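## Task

The rack front holds twelve drive blanks in three rows of four. Press each blank that sticks out all the way in until it latches. The exception is the bottom-row blank that is first from the right as seen facing the rack, which must stay untouched. The rack is free-standing: tilting it more than a little counts as failure, and it must finish in its original spot. A blank that stays in only because the robot is holding it does not count.

## Robot and tools

Robot: two six-joint arms, left_arm and right_arm, each ending in a parallel gripper. The names are labels only; left_arm sits on the +y side of the table. Knocking anything off the table is a failure, as is tipping or shifting the unfixed rack.

Frame: one shared world frame. Origin on the table top midway between the arms, +x out over the table, +z up. Result lines give each gripper's end_effector_position (metres) and end_effector_quat_wxyz in this frame; the printed position can be off, more so when the arm reaches far. That point lies between the closed pads. Fingers point along the gripper's +z and open and close along its y. Closed fingertips extend about 33 mm past the point (about 9 mm when fully open), and closing pushes the tips roughly 24 mm further out, so keep clearance over surfaces.

Tool execute_actions, argument actions: a list holding at most one item. Empty list: just report the current state. An item with rows (1 to 15 rows) and optional steps (1 to 15, default 15) is a motion; each row lasts one 1/30 s step and the final row repeats to fill the steps. An item with only steps (up to 300) is a wait measured from the previous result, with your reply time counted in it. Optional pictures (boolean) turns the camera images on or off. A rejected call sends nothing.

Each row is one flat list of 18 numbers, all in [-1, 1], always for both arms: left_arm's 6 joint values, then its gripper position, force_limit, speed; then the same 9 for right_arm. The joint values are offsets, not poses: scaled displacements from the joint angles printed in the most recent result that shows them (before any such result in a scene, or for later calls in the same reply, from where the arm is when the action begins). They are not relative to the previous row. Scale: 1.0 equals 1.983 rad for waist and shoulder, 2.38 rad for elbow, 2.975 rad for forearm roll, wrist pitch and wrist roll. Joint order and stated ranges (rad): waist -3.491..3.491, shoulder -3.140..3.140, elbow -1.187..4.328, forearm roll -3.316..3.316, wrist pitch -3.140..3.140, wrist roll -3.927..3.927. A request more than 0.010 rad beyond a range end is refused; true ends may differ by up to 0.010 rad, and requests past a real end are clipped to it, reported as "joint sent to its limit" (possibly about an earlier action). Sending all-zero joint values is not a hold: it pulls the arm back to the reference angles.

Gripper numbers are absolute settings. position: +1 fully open (140 mm), pads touch near -0.8, -1 closes until blocked. force_limit: about 14 N at -1, 60 N at 0, 107 N at +1. speed: about 30, 140, 250 mm/s at -1, 0, +1. To leave a gripper unchanged, repeat its previous three numbers; a 0 is a real command. object_status: 0 moving, 1 blocked while opening, 2 blocked while closing (a grip), 3 reached target or pads met. To raise grip force while status is 2, send the new force_limit along with a slightly different position (e.g. -0.98 instead of -1). position_measured is in counts: 3 fully open, 230 pads together.

Motion limits: joint target speeds capped at 2.62 (waist, shoulder), 3.14 (elbow), 3.93 (wrist joints) rad/s, with 0.5 s to accelerate; all joints of an arm are slowed to arrive together. Targets are kept within 0.805 / 0.966 / 1.21 rad of the measured angles, and scaled back if they would put the gripper over 70 mm from where it is. Between calls the arms keep heading toward the last row sent until they settle or a HELD step occurs; after that only a new action moves or presses further.

Result lines: the state line per arm; Joint positions and Joint velocities blocks (rad, rad/s) in joint order; "joint command not followed" means the clearance check altered joint targets on some steps; HELD marks steps where your row was partly or wholly not sent; MOTOR HOT warns of heating, and OVER-TEMPERATURE FAULT means brakes set until cooled.

Faults to avoid: torque on a joint reaching its load limit (139 N m waist, shoulder, elbow; 34.8 N m each wrist joint, held weight included) or any external force of 150 N on the arm, tool or load stops that arm for 10 s and drops the rest of the call; the arm yields meanwhile. Do not let the arms collide or press on each other. Push blanks firmly but not violently, avoid slams and drops, and do not shove the rack sideways or tip it. Holding loads heats motors.

Cameras: cam_head_left, cam_head_right, cam_high, cam_low, cam_left_wrist, cam_right_wrist, each 504x504, returned in that order; calibration (K, distortion, T_world_to_cam) is given per camera and may be slightly off per scene. Facing the rack means viewing its front; map its right side carefully into world y before choosing which blank to skip.

Tool zoom_image: camera (one of the names above) and region [x0, y0, x1, y1] in pixels of that camera's latest image, origin top-left, at most 504 by 504.

Tool finished_scene: scene = the current scene's number. Call it only when all required blanks are latched, the skipped one is untouched, the rack is back in place, and the grippers are clear of everything.

Each tool is called after "Call:" by a JSON object that holds its "api" and its "payload", one argument or row to a line.

## Session

Call:
{"api": "execute_actions", "payload": {
  "actions": []
}}

Scene clock: 0.00 s of 4500.00 s.
left_arm: end_effector_position=(+0.0313, +0.2943, +0.3590) position_measured=3 object_status=3 end_effector_quat_wxyz=(-0.022, +0.947, +0.317, +0.037) | right_arm: end_effector_position=(+0.3697, -0.7060, +0.2226) position_measured=3 object_status=3 end_effector_quat_wxyz=(+0.013, +0.980, -0.193, +0.050)
Joint positions: left_arm=[-0.891 -0.647 -0.129 -0.097 -2.106  3.108] | right_arm=[-0.34   0.094  0.058 -0.004 -1.432  1.666]
Joint velocities: left_arm=[-0.001 -0.001  0.    -0.001  0.001  0.   ] | right_arm=[-0.001 -0.    -0.     0.    -0.    -0.   ]

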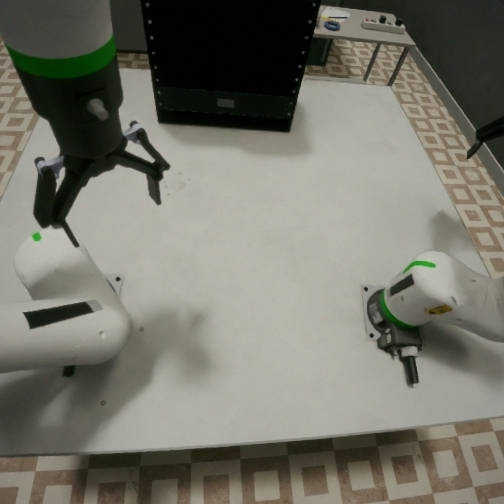

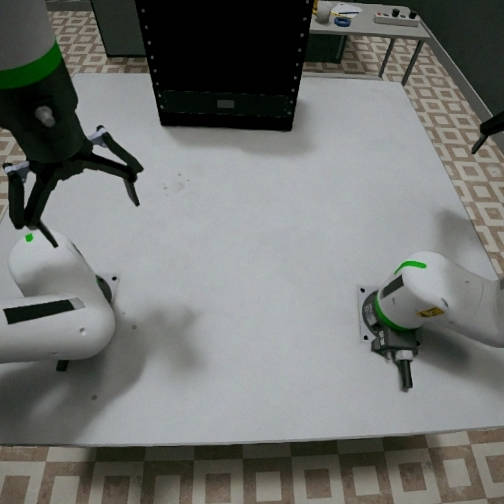

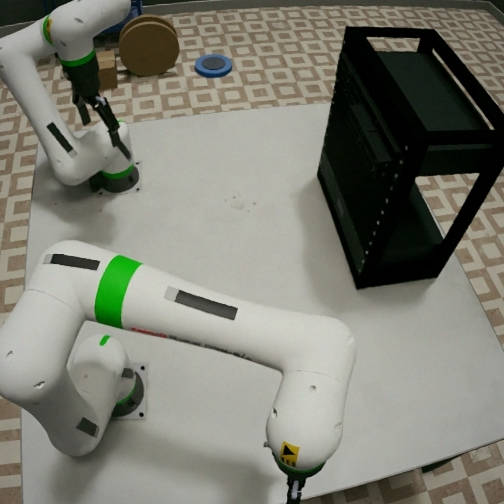

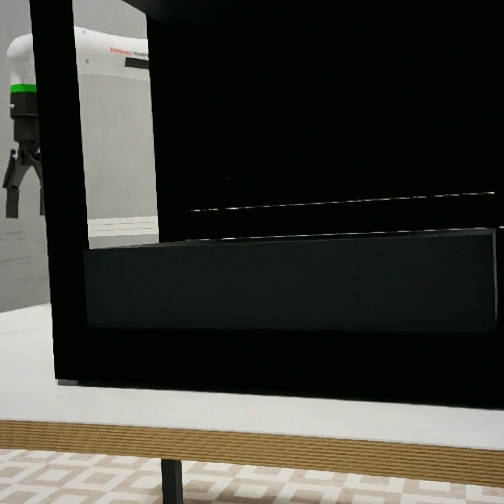

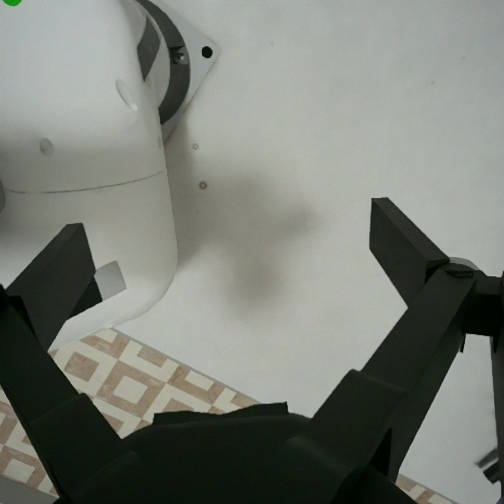

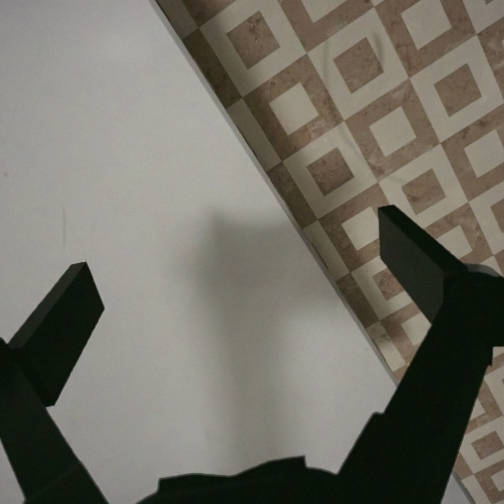

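Call:
{"api": "zoom_image", "payload": {
  "camera": "cam_high",
  "region": [310,20,504,214]
}}

Region (310, 20, 504, 214) of cam_high's 504x504 image, scaled by 2.598, with more detail than that image has.

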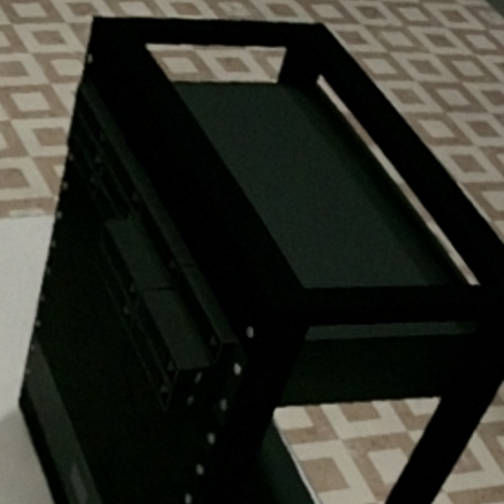

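Call:
{"api": "execute_actions", "payload": {
  "actions": [
    {"rows":[[0.5,0,0,0,0,0,1,0,0,0,-0.047,-0.024,-0.527,0.784,0.495,-1,0,0]]}
  ],
  "pictures": false
}}

Call:
{"api": "execute_actions", "payload": {
  "actions": [
    {"steps":120}
  ],
  "pictures": false
}}

Call:
{"api": "execute_actions", "payload": {
  "actions": [
    {"rows":[[0,0,0,0,0,0,1,0,0,0.625,0,0,0,0,0,-1,0,0]]}
  ],
  "pictures": false
}}

Call:
{"api": "execute_actions", "payload": {
  "actions": [
    {"steps":100}
  ]
}}

Scene clock: 21.50 s of 4500.00 s.
left_arm: end_effector_position=(+0.1099, +0.3112, +0.3590) position_measured=3 object_status=3 end_effector_quat_wxyz=(-0.030, +0.838, +0.544, +0.030) | right_arm: end_effector_position=(+0.5426, -0.6505, +0.2464) position_measured=104 object_status=0 end_effector_quat_wxyz=(-0.053, +0.948, -0.051, +0.311)
Joint positions: left_arm=[-0.385 -0.647 -0.129 -0.097 -2.106  3.108] | right_arm=[-0.34   0.066  0.041 -0.404 -1.031  2.065]
Joint velocities: left_arm=[ 1.667  0.    -0.     0.    -0.    -0.   ] | right_arm=[ 0.    -0.059 -0.036 -1.012  1.014  0.955]
Steps of this call (steps 1 to 90: nothing new was sent; then 18.00 s passed at rest; steps 91 to 105: all 15 steps of this action). Readings (joint positions | what the end effector reports):
91: left_arm=[-0.891 -0.647 -0.129 -0.097 -2.106 3.108] | right_arm=[-0.340 0.094 0.058 -0.004 -1.432 1.666] | left_arm position_measured=3 object_status=3 | right_arm position_measured=3 object_status=0
92: left_arm=[-0.888 -0.647 -0.129 -0.097 -2.106 3.108] | right_arm=[-0.340 0.094 0.058 -0.006 -1.429 1.669] | left_arm position_measured=3 object_status=3 | right_arm position_measured=5 object_status=0
94: left_arm=[-0.868 -0.647 -0.129 -0.097 -2.106 3.108] | right_arm=[-0.340 0.091 0.057 -0.038 -1.398 1.700] | left_arm position_measured=3 object_status=3 | right_arm position_measured=20 object_status=0
98: left_arm=[-0.756 -0.647 -0.129 -0.097 -2.106 3.108] | right_arm=[-0.340 0.081 0.050 -0.169 -1.266 1.832] | left_arm position_measured=3 object_status=3 | right_arm position_measured=51 object_status=0
105: the state above

Scene clock: 25.50 s of 4500.00 s.
left_arm: end_effector_position=(+0.1685, +0.3614, +0.3590) position_measured=3 object_status=3 end_effector_quat_wxyz=(-0.037, +0.683, +0.730, +0.022) | right_arm: end_effector_position=(+0.4301, -0.9077, +0.4649) position_measured=233 object_status=3 end_effector_quat_wxyz=(+0.450, +0.544, -0.452, +0.545)
Joint positions: left_arm=[ 0.101 -0.647 -0.129 -0.097 -2.106  3.108] | right_arm=[-0.34   0.001  0.001 -1.571  0.9    3.139]
Joint velocities: left_arm=[ 0.002 -0.001  0.001  0.    -0.     0.   ] | right_arm=[ 0.  0.  0. -0. -0. -0.]
Steps of this call (steps 1 to 75: the robot went on to your last target; steps 76 to 120: nothing new was sent). Readings (joint positions | what the end effector reports):
1: left_arm=[-0.328 -0.647 -0.129 -0.097 -2.106 3.108] | right_arm=[-0.340 0.064 0.040 -0.439 -0.996 2.097] | left_arm position_measured=3 object_status=3 | right_arm position_measured=111 object_status=0
2: left_arm=[-0.272 -0.647 -0.129 -0.097 -2.106 3.108] | right_arm=[-0.340 0.062 0.039 -0.474 -0.961 2.129] | left_arm position_measured=3 object_status=3 | right_arm position_measured=119 object_status=0
4: left_arm=[-0.161 -0.647 -0.129 -0.097 -2.106 3.108] | right_arm=[-0.340 0.059 0.036 -0.541 -0.889 2.191] | left_arm position_measured=3 object_status=3 | right_arm position_measured=134 object_status=0
8: left_arm=[0.012 -0.647 -0.129 -0.097 -2.106 3.108] | right_arm=[-0.340 0.051 0.032 -0.672 -0.735 2.312] | left_arm position_measured=3 object_status=3 | right_arm position_measured=164 object_status=0
120: the state above
All arms were judged still, so your last target was given up. Only a new action makes them travel on or press farther. Fingers that are still opening or closing keep moving.

Scene clock: 26.00 s of 4500.00 s.
left_arm: end_effector_position=(+0.1685, +0.3614, +0.3590) position_measured=3 object_status=3 end_effector_quat_wxyz=(-0.037, +0.683, +0.730, +0.022) | right_arm: end_effector_position=(+0.5548, -0.7766, +0.4649) position_measured=233 object_status=3 end_effector_quat_wxyz=(+0.377, +0.597, -0.379, +0.598)
Joint positions: left_arm=[ 0.101 -0.647 -0.129 -0.097 -2.106  3.108] | right_arm=[-0.084  0.001  0.001 -1.571  0.9    3.139]
Joint velocities: left_arm=[ 0.    -0.001  0.    -0.    -0.    -0.   ] | right_arm=[ 0.623  0.     0.     0.    -0.002  0.   ]
Steps of this call (steps 1 to 15: all 15 steps of this action). Readings (joint positions | what the end effector reports):
1: left_arm=[0.101 -0.647 -0.129 -0.097 -2.106 3.108] | right_arm=[-0.339 0.001 0.001 -1.571 0.900 3.139] | left_arm position_measured=3 object_status=3 | right_arm position_measured=233 object_status=3
2: left_arm=[0.101 -0.647 -0.129 -0.097 -2.106 3.108] | right_arm=[-0.337 0.001 0.001 -1.571 0.900 3.139] | left_arm position_measured=3 object_status=3 | right_arm position_measured=233 object_status=3
4: left_arm=[0.101 -0.647 -0.129 -0.097 -2.106 3.108] | right_arm=[-0.316 0.001 0.001 -1.571 0.900 3.139] | left_arm position_measured=3 object_status=3 | right_arm position_measured=233 object_status=3
8: left_arm=[0.101 -0.647 -0.129 -0.097 -2.106 3.108] | right_arm=[-0.231 0.001 0.001 -1.571 0.900 3.139] | left_arm position_measured=3 object_status=3 | right_arm position_measured=233 object_status=3
15: the state above

Scene clock: 29.33 s of 4500.00 s.
left_arm: end_effector_position=(+0.1685, +0.3614, +0.3590) position_measured=3 object_status=3 end_effector_quat_wxyz=(-0.037, +0.683, +0.730, +0.022) | right_arm: end_effector_position=(+0.6489, -0.1135, +0.4649) position_measured=233 object_status=3 end_effector_quat_wxyz=(+0.050, +0.705, -0.052, +0.705)
Joint positions: left_arm=[ 0.101 -0.647 -0.129 -0.097 -2.106  3.108] | right_arm=[ 0.9    0.001  0.001 -1.571  0.9    3.139]
Joint velocities: left_arm=[-0.002  0.     0.001  0.001  0.    -0.   ] | right_arm=[ 0.001  0.     0.    -0.001 -0.001 -0.   ]
Steps of this call (steps 1 to 75: the robot went on to your last target; steps 76 to 100: nothing new was sent). Readings (joint positions | what the end effector reports):
1: left_arm=[0.101 -0.647 -0.129 -0.097 -2.106 3.108] | right_arm=[-0.063 0.001 0.001 -1.571 0.900 3.139] | left_arm position_measured=3 object_status=3 | right_arm position_measured=233 object_status=3
2: left_arm=[0.101 -0.647 -0.129 -0.097 -2.106 3.108] | right_arm=[-0.041 0.001 0.001 -1.571 0.900 3.139] | left_arm position_measured=3 object_status=3 | right_arm position_measured=233 object_status=3
4: left_arm=[0.101 -0.647 -0.129 -0.097 -2.106 3.108] | right_arm=[0.001 0.001 0.001 -1.571 0.900 3.139] | left_arm position_measured=3 object_status=3 | right_arm position_measured=233 object_status=3
8: left_arm=[0.101 -0.647 -0.129 -0.097 -2.106 3.108] | right_arm=[0.085 0.001 0.001 -1.571 0.900 3.139] | left_arm position_measured=3 object_status=3 | right_arm position_measured=233 object_status=3
100: the state above
All arms were judged still, so your last target was given up. Only a new action makes them travel on or press farther. Fingers that are still opening or closing keep moving.
camera_calibration (this result's frames):
cam_left_wrist: T_world_to_cam=[[0.999813, -0.0181315, 0.006772, -0.177711], [-0.0193529, -0.931472, 0.363299, 0.208204], [-0.000279238, -0.363362, -0.931648, 0.666691], [0, 0, 0, 1]] pos_world=[0.181894, 0.432964, 0.546685]
cam_right_wrist: T_world_to_cam=[[-0.191616, -0.963554, -0.186674, 0.0990328], [-0.40485, 0.250861, -0.879298, 0.702014], [0.894081, -0.0929126, -0.438163, -0.198211], [0, 0, 0, 1]] pos_world=[0.480403, -0.0991008, 0.548918]

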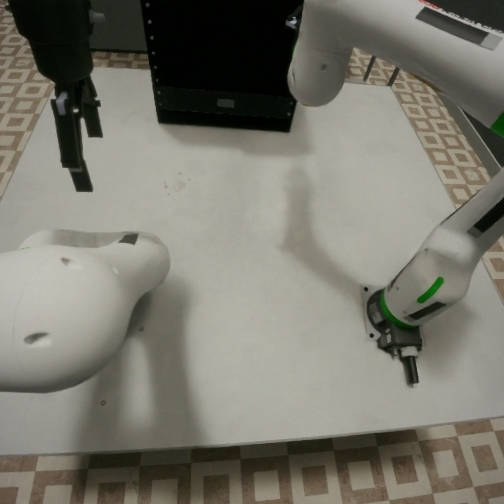

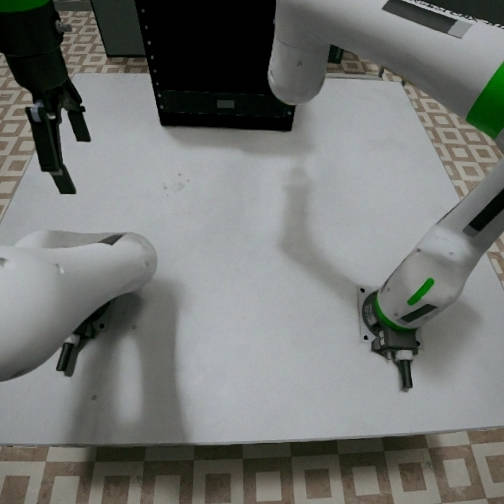

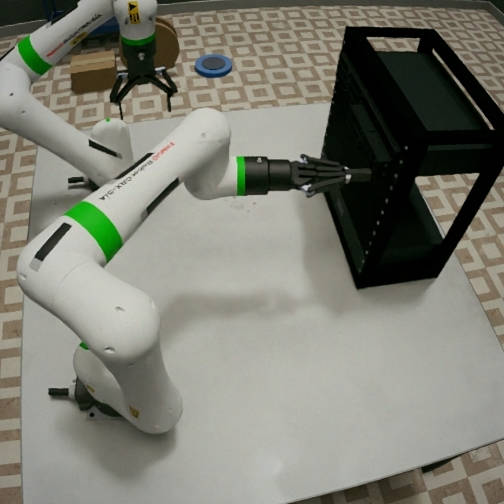

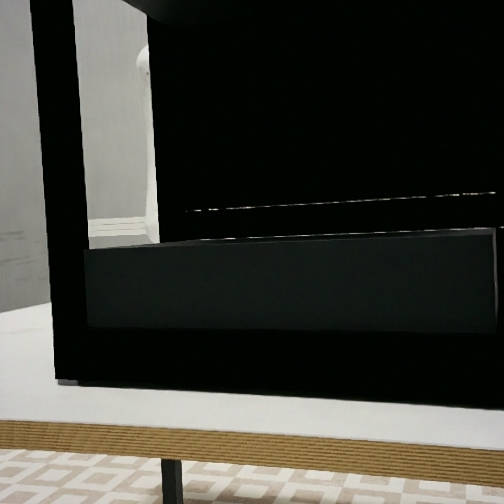

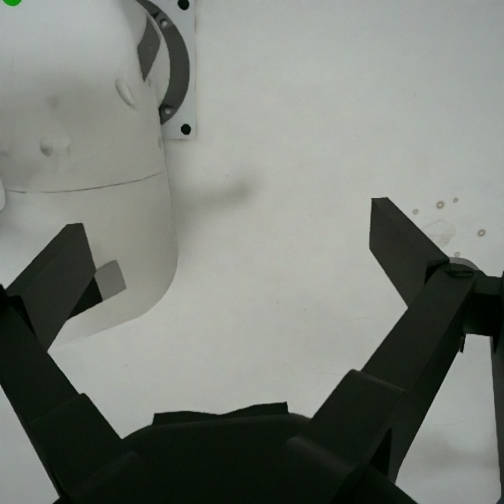

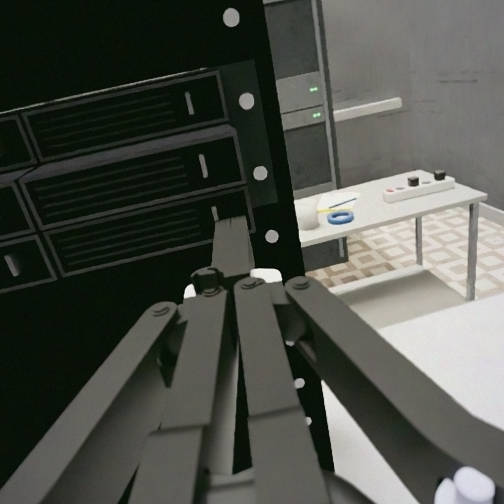

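Call:
{"api": "execute_actions", "payload": {
  "actions": [
    {"rows":[[0.25,0,0,0,0,0,1,0,0,0.145,0.05,0.065,0,0.048,0,-1,0,0],[0.25,0,0,0,0,0,1,0,0,0.145,0.05,0.065,0,0.048,0,-1,0,0],[0.25,0,0,0,0,0,1,0,0,0.145,0.05,0.065,0,0.048,0,-1,0,0],[0.25,0,0,0,0,0,1,0,0,0.145,0.12,0.121,0,0.048,0,-1,0,0]]}
  ],
  "pictures": false
}}

Call:
{"api": "execute_actions", "payload": {
  "actions": [
    {"steps":30}
  ]
}}

Call:
{"api": "zoom_image", "payload": {
  "camera": "cam_right_wrist",
  "region": [0,50,504,350]
}}

Scene clock: 41.07 s of 4500.00 s.
left_arm: end_effector_position=(+0.1955, +0.4246, +0.3590) position_measured=3 object_status=3 end_effector_quat_wxyz=(-0.040, +0.511, +0.859, +0.014) | right_arm: end_effector_position=(+0.6194, +0.0635, +0.4834) position_measured=233 object_status=3 end_effector_quat_wxyz=(-0.005, +0.699, -0.022, +0.715)
Joint positions: left_arm=[ 0.532 -0.647 -0.129 -0.097 -2.106  3.108] | right_arm=[ 1.138  0.191  0.233 -1.571  1.018  3.139]
Joint velocities: left_arm=[ 0.808  0.001 -0.001  0.002  0.001 -0.   ] | right_arm=[0.558 0.528 0.619 0.001 0.276 0.   ]
Steps of this call (steps 1 to 90: nothing new was sent; then 8.23 s passed at rest; steps 91 to 105: all 15 steps of this action). Readings (joint positions | what the end effector reports):
91: left_arm=[0.101 -0.647 -0.129 -0.097 -2.106 3.108] | right_arm=[0.900 0.001 0.001 -1.571 0.900 3.139] | left_arm position_measured=3 object_status=3 | right_arm position_measured=233 object_status=3
92: left_arm=[0.103 -0.647 -0.129 -0.097 -2.106 3.108] | right_arm=[0.902 0.001 0.002 -1.571 0.901 3.139] | left_arm position_measured=3 object_status=3 | right_arm position_measured=233 object_status=3
94: left_arm=[0.124 -0.647 -0.129 -0.097 -2.106 3.108] | right_arm=[0.923 0.008 0.013 -1.571 0.912 3.139] | left_arm position_measured=3 object_status=3 | right_arm position_measured=233 object_status=3
98: left_arm=[0.235 -0.647 -0.129 -0.097 -2.106 3.108] | right_arm=[1.003 0.063 0.084 -1.571 0.951 3.139] | left_arm position_measured=3 object_status=3 | right_arm position_measured=233 object_status=3
105: the state above

Scene clock: 42.07 s of 4500.00 s.
left_arm: end_effector_position=(+0.1971, +0.4348, +0.3590) position_measured=3 object_status=3 end_effector_quat_wxyz=(-0.041, +0.483, +0.875, +0.012) | right_arm: end_effector_position=(+0.6076, +0.1031, +0.4839) position_measured=233 object_status=3 end_effector_quat_wxyz=(-0.017, +0.698, -0.016, +0.716)
Joint positions: left_arm=[ 0.597 -0.647 -0.129 -0.097 -2.106  3.108] | right_arm=[ 1.188  0.239  0.289 -1.571  1.043  3.139]
Joint velocities: left_arm=[-0.    -0.    -0.     0.     0.001 -0.   ] | right_arm=[ 0.     0.    -0.     0.001 -0.001  0.   ]
Steps of this call (steps 1 to 30: the robot went on to your last target). Readings (joint positions | what the end effector reports):
1: left_arm=[0.557 -0.647 -0.129 -0.097 -2.106 3.108] | right_arm=[1.156 0.208 0.253 -1.571 1.027 3.139] | left_arm position_measured=3 object_status=3 | right_arm position_measured=233 object_status=3
2: left_arm=[0.575 -0.647 -0.129 -0.097 -2.106 3.108] | right_arm=[1.170 0.222 0.270 -1.571 1.034 3.139] | left_arm position_measured=3 object_status=3 | right_arm position_measured=233 object_status=3
4: left_arm=[0.595 -0.647 -0.129 -0.097 -2.106 3.108] | right_arm=[1.186 0.237 0.287 -1.571 1.042 3.139] | left_arm position_measured=3 object_status=3 | right_arm position_measured=233 object_status=3
8: left_arm=[0.597 -0.647 -0.129 -0.097 -2.106 3.108] | right_arm=[1.187 0.238 0.288 -1.571 1.043 3.139] | left_arm position_measured=3 object_status=3 | right_arm position_measured=233 object_status=3
30: the state above
All arms were judged still, so your last target was given up. Only a new action makes them travel on or press farther. Fingers that are still opening or closing keep moving.
camera_calibration (this result's frames):
cam_left_wrist: T_world_to_cam=[[0.888039, 0.459717, 0.006772, -0.390733], [0.426129, -0.828509, 0.363299, 0.144529], [0.172625, -0.319738, -0.931648, 0.640313], [0, 0, 0, 1]] pos_world=[0.174864, 0.504103, 0.546685]
cam_right_wrist: T_world_to_cam=[[-0.0453927, -0.972131, -0.23, 0.23636], [-0.414694, 0.227799, -0.880986, 0.65684], [0.908828, 0.0553892, -0.413477, -0.16905], [0, 0, 0, 1]] pos_world=[0.436754, 0.0895086, 0.563132]

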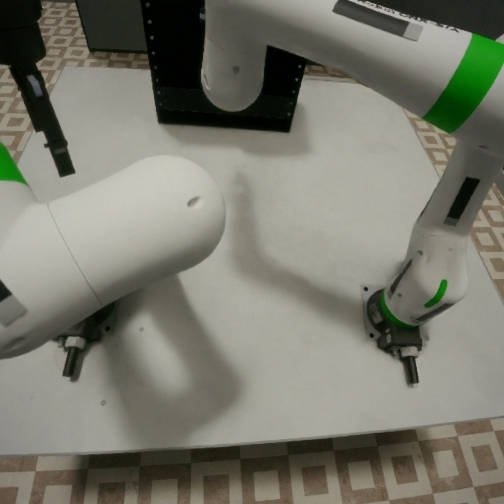

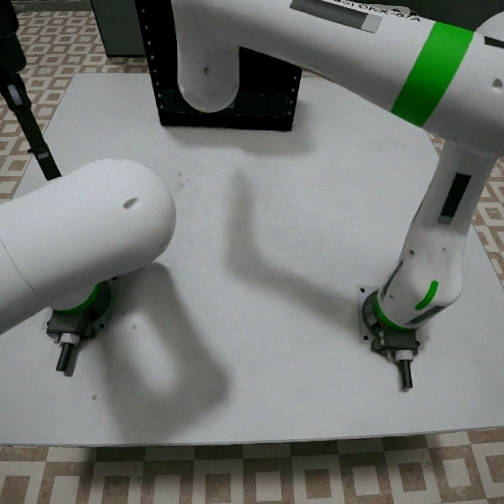

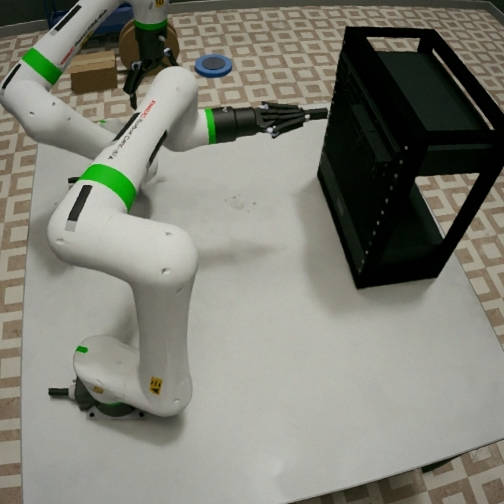

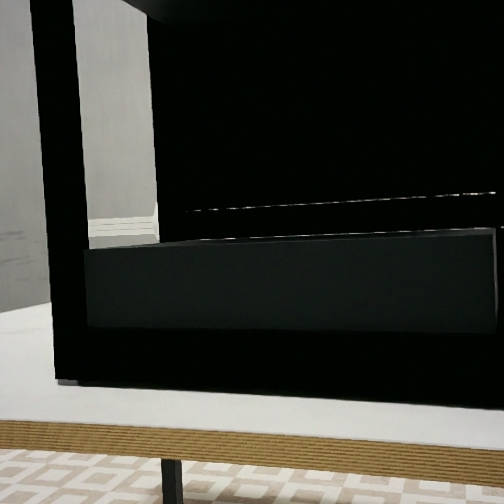

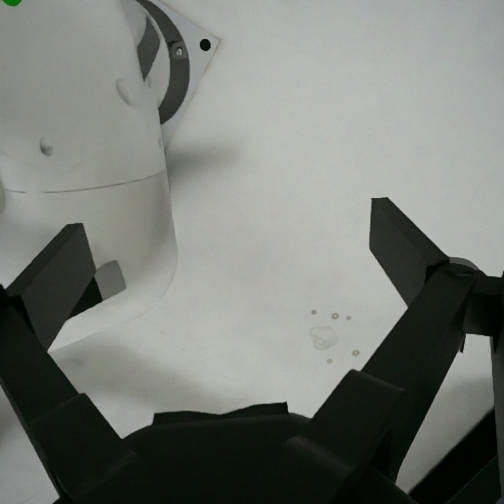

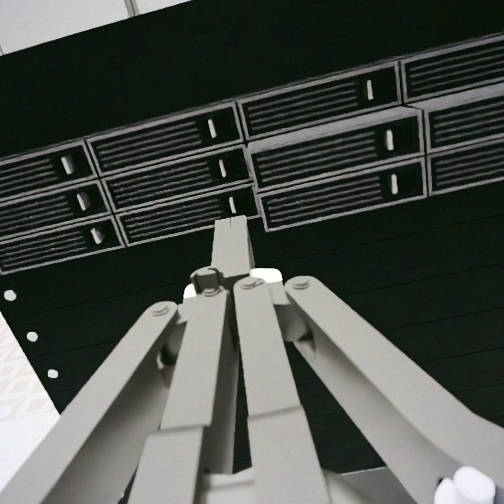

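Region (0, 50, 504, 350) of cam_right_wrist's 504x504 image, scaled by 1.000; it fills the top 300 rows of this view, and the rest is white.

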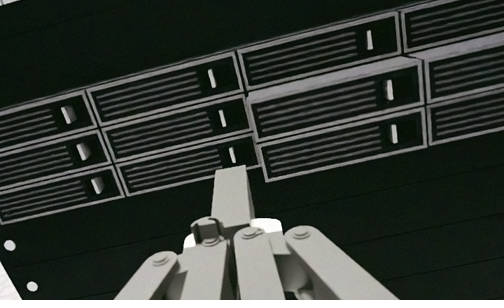

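Call:
{"api": "execute_actions", "payload": {
  "actions": [
    {"rows":[[0,0,0,0,0,0,1,0,0,-0.064,-0.0424,-0.0269,0,-0.0427,0,-1,0,0]]}
  ]
}}

Scene clock: 50.37 s of 4500.00 s.
left_arm: end_effector_position=(+0.1971, +0.4348, +0.3590) position_measured=3 object_status=3 end_effector_quat_wxyz=(-0.041, +0.483, +0.875, +0.012) | right_arm: end_effector_position=(+0.6442, +0.0402, +0.5055) position_measured=233 object_status=3 end_effector_quat_wxyz=(-0.021, +0.692, -0.021, +0.721)
Joint positions: left_arm=[ 0.597 -0.647 -0.129 -0.097 -2.106  3.108] | right_arm=[ 1.061  0.155  0.225 -1.572  0.916  3.139]
Joint velocities: left_arm=[ 0.     0.     0.    -0.001  0.     0.   ] | right_arm=[-0.001 -0.002 -0.     0.001 -0.001  0.   ]
Steps of this call (steps 1 to 90: nothing new was sent; then 4.80 s passed at rest; steps 91 to 105: all 15 steps of this action). Readings (joint positions | what the end effector reports):
91: left_arm=[0.597 -0.647 -0.129 -0.097 -2.106 3.108] | right_arm=[1.188 0.239 0.289 -1.571 1.043 3.139] | left_arm position_measured=3 object_status=3 | right_arm position_measured=233 object_status=3
92: left_arm=[0.597 -0.647 -0.129 -0.097 -2.106 3.108] | right_arm=[1.186 0.237 0.288 -1.572 1.040 3.139] | left_arm position_measured=3 object_status=3 | right_arm position_measured=233 object_status=3
94: left_arm=[0.597 -0.647 -0.129 -0.097 -2.106 3.108] | right_arm=[1.165 0.223 0.278 -1.572 1.019 3.139] | left_arm position_measured=3 object_status=3 | right_arm position_measured=233 object_status=3
98: left_arm=[0.597 -0.647 -0.129 -0.097 -2.106 3.108] | right_arm=[1.081 0.168 0.235 -1.572 0.936 3.139] | left_arm position_measured=3 object_status=3 | right_arm position_measured=233 object_status=3
105: the state above
camera_calibration (this result's frames):
cam_left_wrist: T_world_to_cam=[[0.888039, 0.459719, 0.00677173, -0.390734], [0.426131, -0.828509, 0.363299, 0.144529], [0.172626, -0.319738, -0.931648, 0.640313], [0, 0, 0, 1]] pos_world=[0.174864, 0.504103, 0.546685]
cam_right_wrist: T_world_to_cam=[[-0.0413418, -0.969161, -0.242938, 0.185655], [-0.399437, 0.238902, -0.885085, 0.697174], [0.915828, 0.0604474, -0.396996, -0.20291], [0, 0, 0, 1]] pos_world=[0.471984, 0.0256391, 0.581607]

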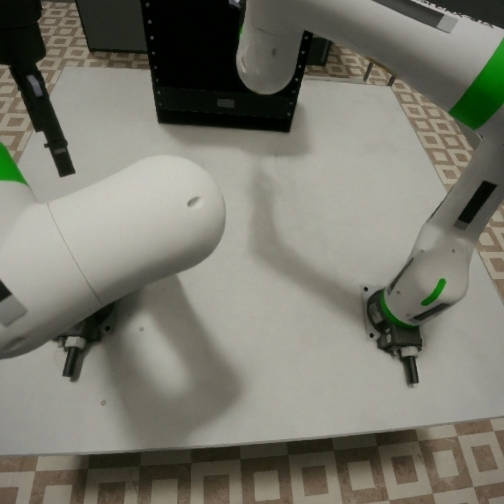

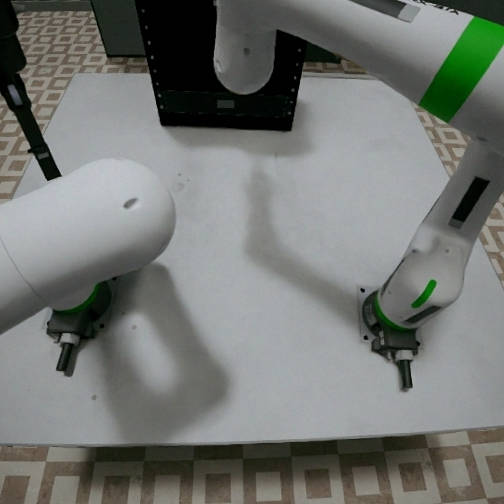

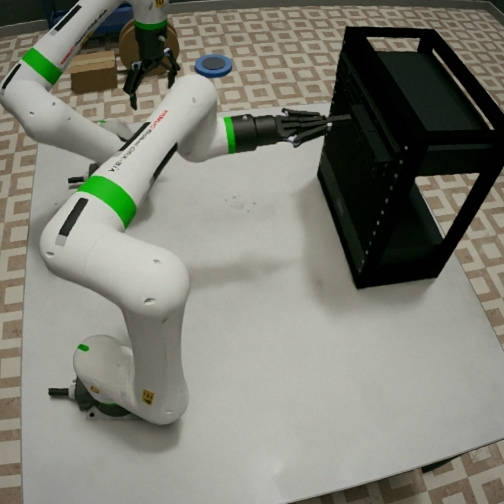

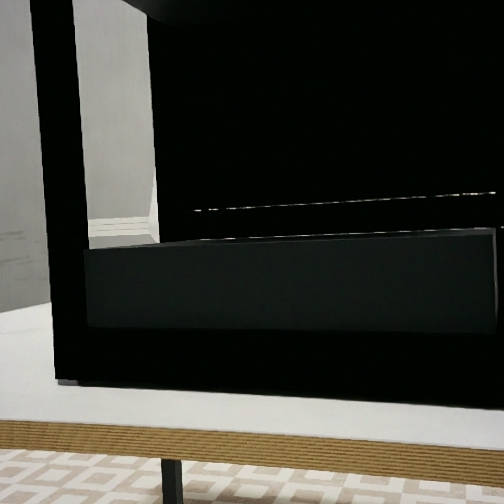

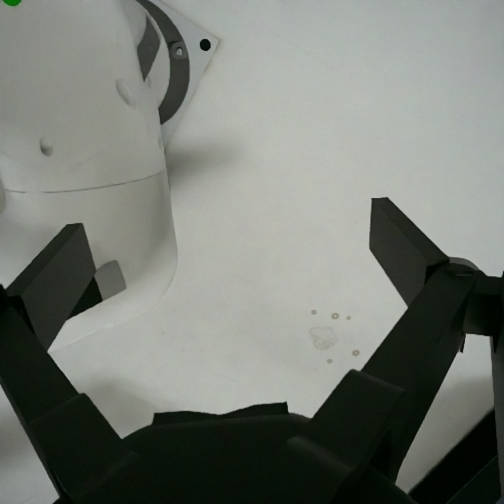

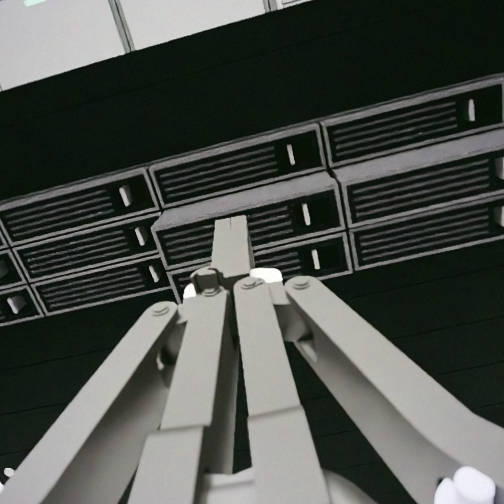

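Call:
{"api": "execute_actions", "payload": {
  "actions": [
    {"rows":[[0,0,0,0,0,0,1,0,0,-0.008,0.008,0.004,0,-0.005,0,-1,0,0],[0,0,0,0,0,0,1,0,0,-0.008,0.008,0.004,0,-0.005,0,-1,0,0],[0,0,0,0,0,0,1,0,0,-0.012,0.012,0.007,0,-0.008,0,-1,0,0],[0,0,0,0,0,0,1,0,0,-0.012,0.012,0.007,0,-0.008,0,-1,0,0],[0,0,0,0,0,0,1,0,0,-0.016,0.016,0.0105,0,-0.0105,0,-1,0,0],[0,0,0,0,0,0,1,0,0,-0.016,0.016,0.0105,0,-0.0105,0,-1,0,0],[0,0,0,0,0,0,1,0,0,-0.02,0.02,0.014,0,-0.013,0,-1,0,0],[0,0,0,0,0,0,1,0,0,-0.02,0.02,0.014,0,-0.013,0,-1,0,0],[0,0,0,0,0,0,1,0,0,-0.027,0.028,0.021,0,-0.018,0,-1,0,0]]}
  ]
}}

Scene clock: 57.63 s of 4500.00 s.
left_arm: end_effector_position=(+0.1971, +0.4348, +0.3590) position_measured=3 object_status=3 end_effector_quat_wxyz=(-0.041, +0.483, +0.875, +0.012) | right_arm: end_effector_position=(+0.6792, +0.0399, +0.4988) position_measured=233 object_status=3 end_effector_quat_wxyz=(-0.019, +0.692, -0.018, +0.721)
Joint positions: left_arm=[ 0.597 -0.647 -0.129 -0.097 -2.106  3.108] | right_arm=[ 1.007  0.21   0.274 -1.571  0.862  3.139]
Joint velocities: left_arm=[ 0.001  0.001 -0.001  0.001  0.001 -0.   ] | right_arm=[-0.001  0.002  0.002 -0.    -0.003  0.   ]
Steps of this call (steps 1 to 15: the robot went on to your last target; steps 16 to 90: nothing new was sent; then 3.77 s passed at rest; steps 91 to 105: all 15 steps of this action). Readings (joint positions | what the end effector reports):
91: left_arm=[0.597 -0.647 -0.129 -0.097 -2.106 3.108] | right_arm=[1.061 0.154 0.225 -1.571 0.916 3.139] | left_arm position_measured=3 object_status=3 | right_arm position_measured=233 object_status=3
92: left_arm=[0.597 -0.647 -0.129 -0.097 -2.106 3.108] | right_arm=[1.058 0.156 0.225 -1.571 0.914 3.139] | left_arm position_measured=3 object_status=3 | right_arm position_measured=233 object_status=3
94: left_arm=[0.597 -0.647 -0.129 -0.097 -2.106 3.108] | right_arm=[1.046 0.169 0.233 -1.571 0.902 3.139] | left_arm position_measured=3 object_status=3 | right_arm position_measured=233 object_status=3
98: left_arm=[0.597 -0.647 -0.129 -0.097 -2.106 3.108] | right_arm=[1.028 0.187 0.251 -1.571 0.884 3.139] | left_arm position_measured=3 object_status=3 | right_arm position_measured=233 object_status=3
105: the state above
camera_calibration (this result's frames):
cam_left_wrist: T_world_to_cam=[[0.888039, 0.459718, 0.00677166, -0.390734], [0.426131, -0.828509, 0.363299, 0.144529], [0.172626, -0.319738, -0.931648, 0.640313], [0, 0, 0, 1]] pos_world=[0.174864, 0.504103, 0.546685]
cam_right_wrist: T_world_to_cam=[[-0.0417283, -0.970761, -0.236393, 0.182192], [-0.399804, 0.233055, -0.886477, 0.70646], [0.91565, 0.0575198, -0.397839, -0.236955], [0, 0, 0, 1]] pos_world=[0.507016, 0.0258511, 0.57506]

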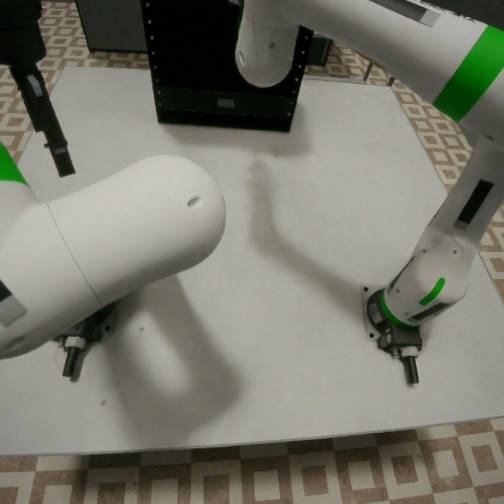

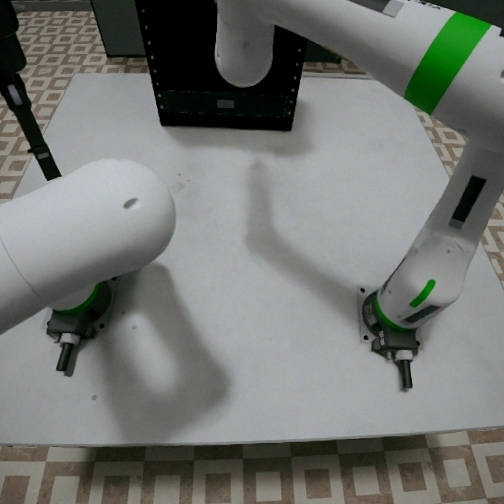

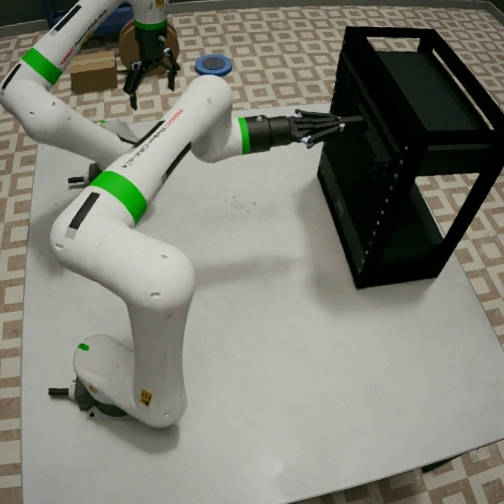

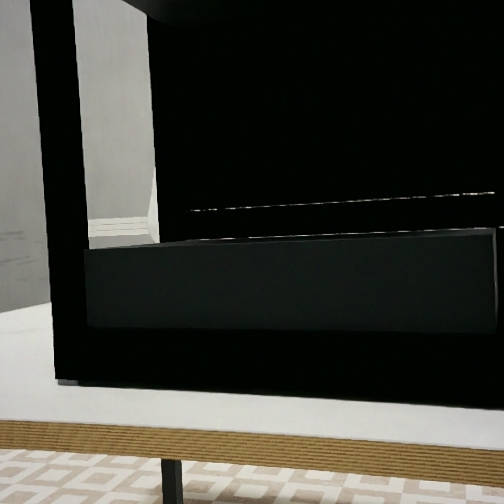

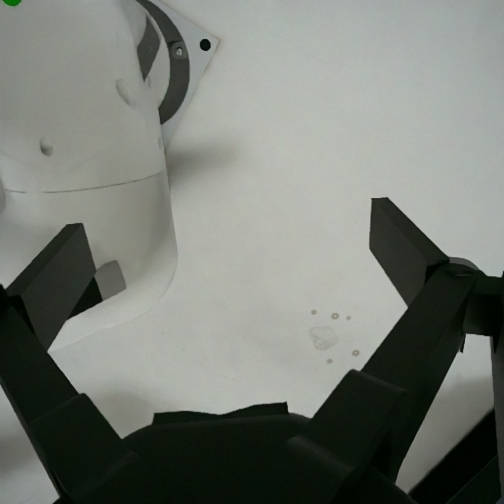

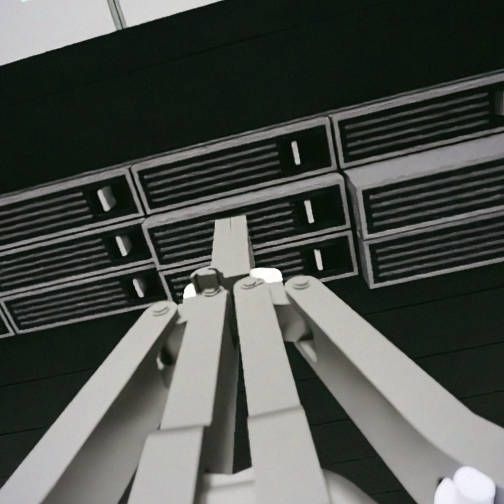

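Call:
{"api": "execute_actions", "payload": {
  "actions": [
    {"rows":[[0,0,0,0,0,0,1,0,0,-0.0051,0.0058,0.0054,0,-0.0034,0,-1,0,0]]}
  ]
}}

Call:
{"api": "zoom_image", "payload": {
  "camera": "cam_right_wrist",
  "region": [110,110,390,320]
}}

Scene clock: 61.33 s of 4500.00 s.
left_arm: end_effector_position=(+0.1971, +0.4348, +0.3590) position_measured=3 object_status=3 end_effector_quat_wxyz=(-0.041, +0.483, +0.875, +0.012) | right_arm: end_effector_position=(+0.6863, +0.0400, +0.4988) position_measured=233 object_status=3 end_effector_quat_wxyz=(-0.019, +0.692, -0.019, +0.722)
Joint positions: left_arm=[ 0.597 -0.647 -0.129 -0.097 -2.106  3.108] | right_arm=[ 0.997  0.221  0.287 -1.571  0.852  3.139]
Joint velocities: left_arm=[-0.     0.     0.001 -0.001  0.001 -0.   ] | right_arm=[-0.001 -0.     0.     0.     0.001  0.   ]
Steps of this call (steps 1 to 15: the robot went on to your last target; steps 16 to 90: nothing new was sent; then 0.20 s passed at rest; steps 91 to 105: all 15 steps of this action). Readings (joint positions | what the end effector reports):
91: left_arm=[0.597 -0.647 -0.129 -0.097 -2.106 3.108] | right_arm=[1.007 0.210 0.275 -1.572 0.862 3.139] | left_arm position_measured=3 object_status=3 | right_arm position_measured=233 object_status=3
92: left_arm=[0.597 -0.647 -0.129 -0.097 -2.106 3.108] | right_arm=[1.005 0.212 0.277 -1.572 0.861 3.139] | left_arm position_measured=3 object_status=3 | right_arm position_measured=233 object_status=3
94: left_arm=[0.597 -0.647 -0.129 -0.097 -2.106 3.108] | right_arm=[0.998 0.220 0.286 -1.572 0.854 3.139] | left_arm position_measured=3 object_status=3 | right_arm position_measured=233 object_status=3
98: left_arm=[0.597 -0.647 -0.129 -0.097 -2.106 3.108] | right_arm=[0.997 0.221 0.287 -1.572 0.853 3.139] | left_arm position_measured=3 object_status=3 | right_arm position_measured=233 object_status=3
105: the state above
camera_calibration (this result's frames):
cam_left_wrist: T_world_to_cam=[[0.888039, 0.459718, 0.00677196, -0.390734], [0.426131, -0.828509, 0.363299, 0.144529], [0.172626, -0.319738, -0.931648, 0.640313], [0, 0, 0, 1]] pos_world=[0.174864, 0.504103, 0.546685]
cam_right_wrist: T_world_to_cam=[[-0.0414144, -0.970613, -0.237057, 0.182721], [-0.398655, 0.233609, -0.886849, 0.708666], [0.916165, 0.0577757, -0.396615, -0.244416], [0, 0, 0, 1]] pos_world=[0.514007, 0.0259222, 0.574856]

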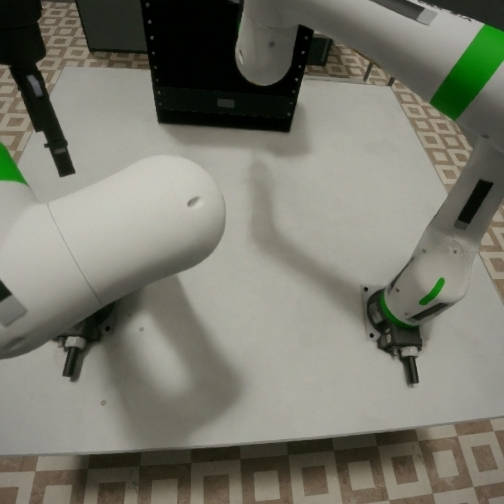

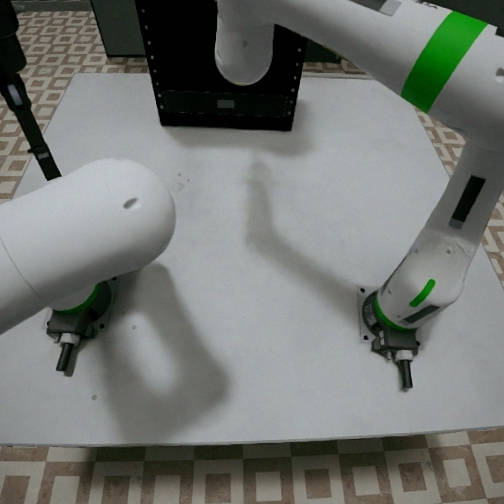

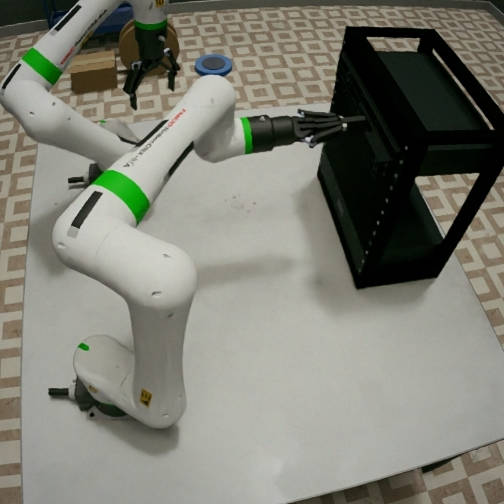

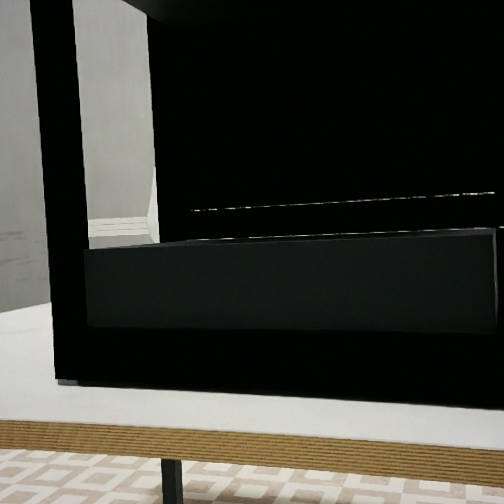

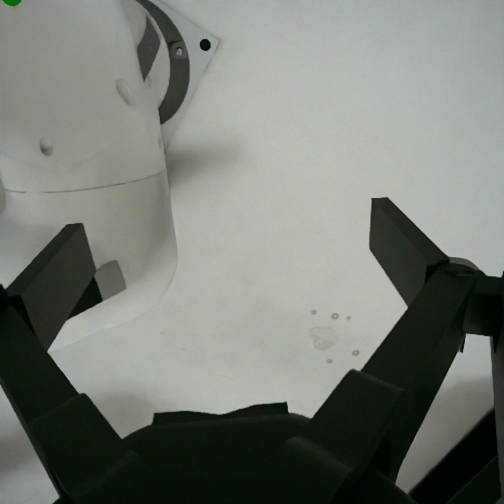

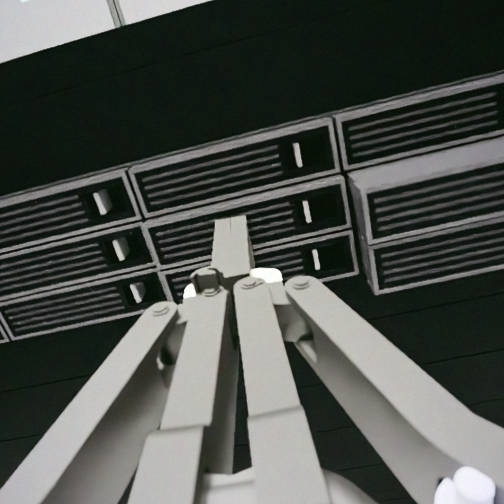

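Region (110, 110, 390, 320) of cam_right_wrist's 504x504 image, scaled by 1.800, with more detail than that image has; it fills the top 378 rows of this view, and the rest is white.

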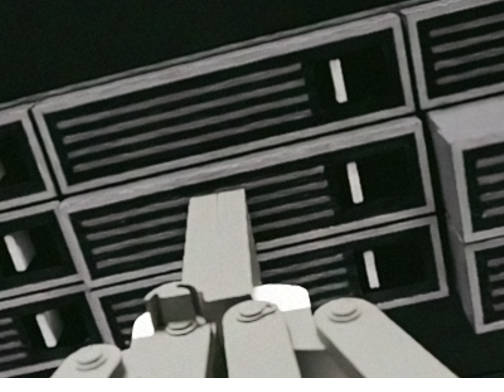

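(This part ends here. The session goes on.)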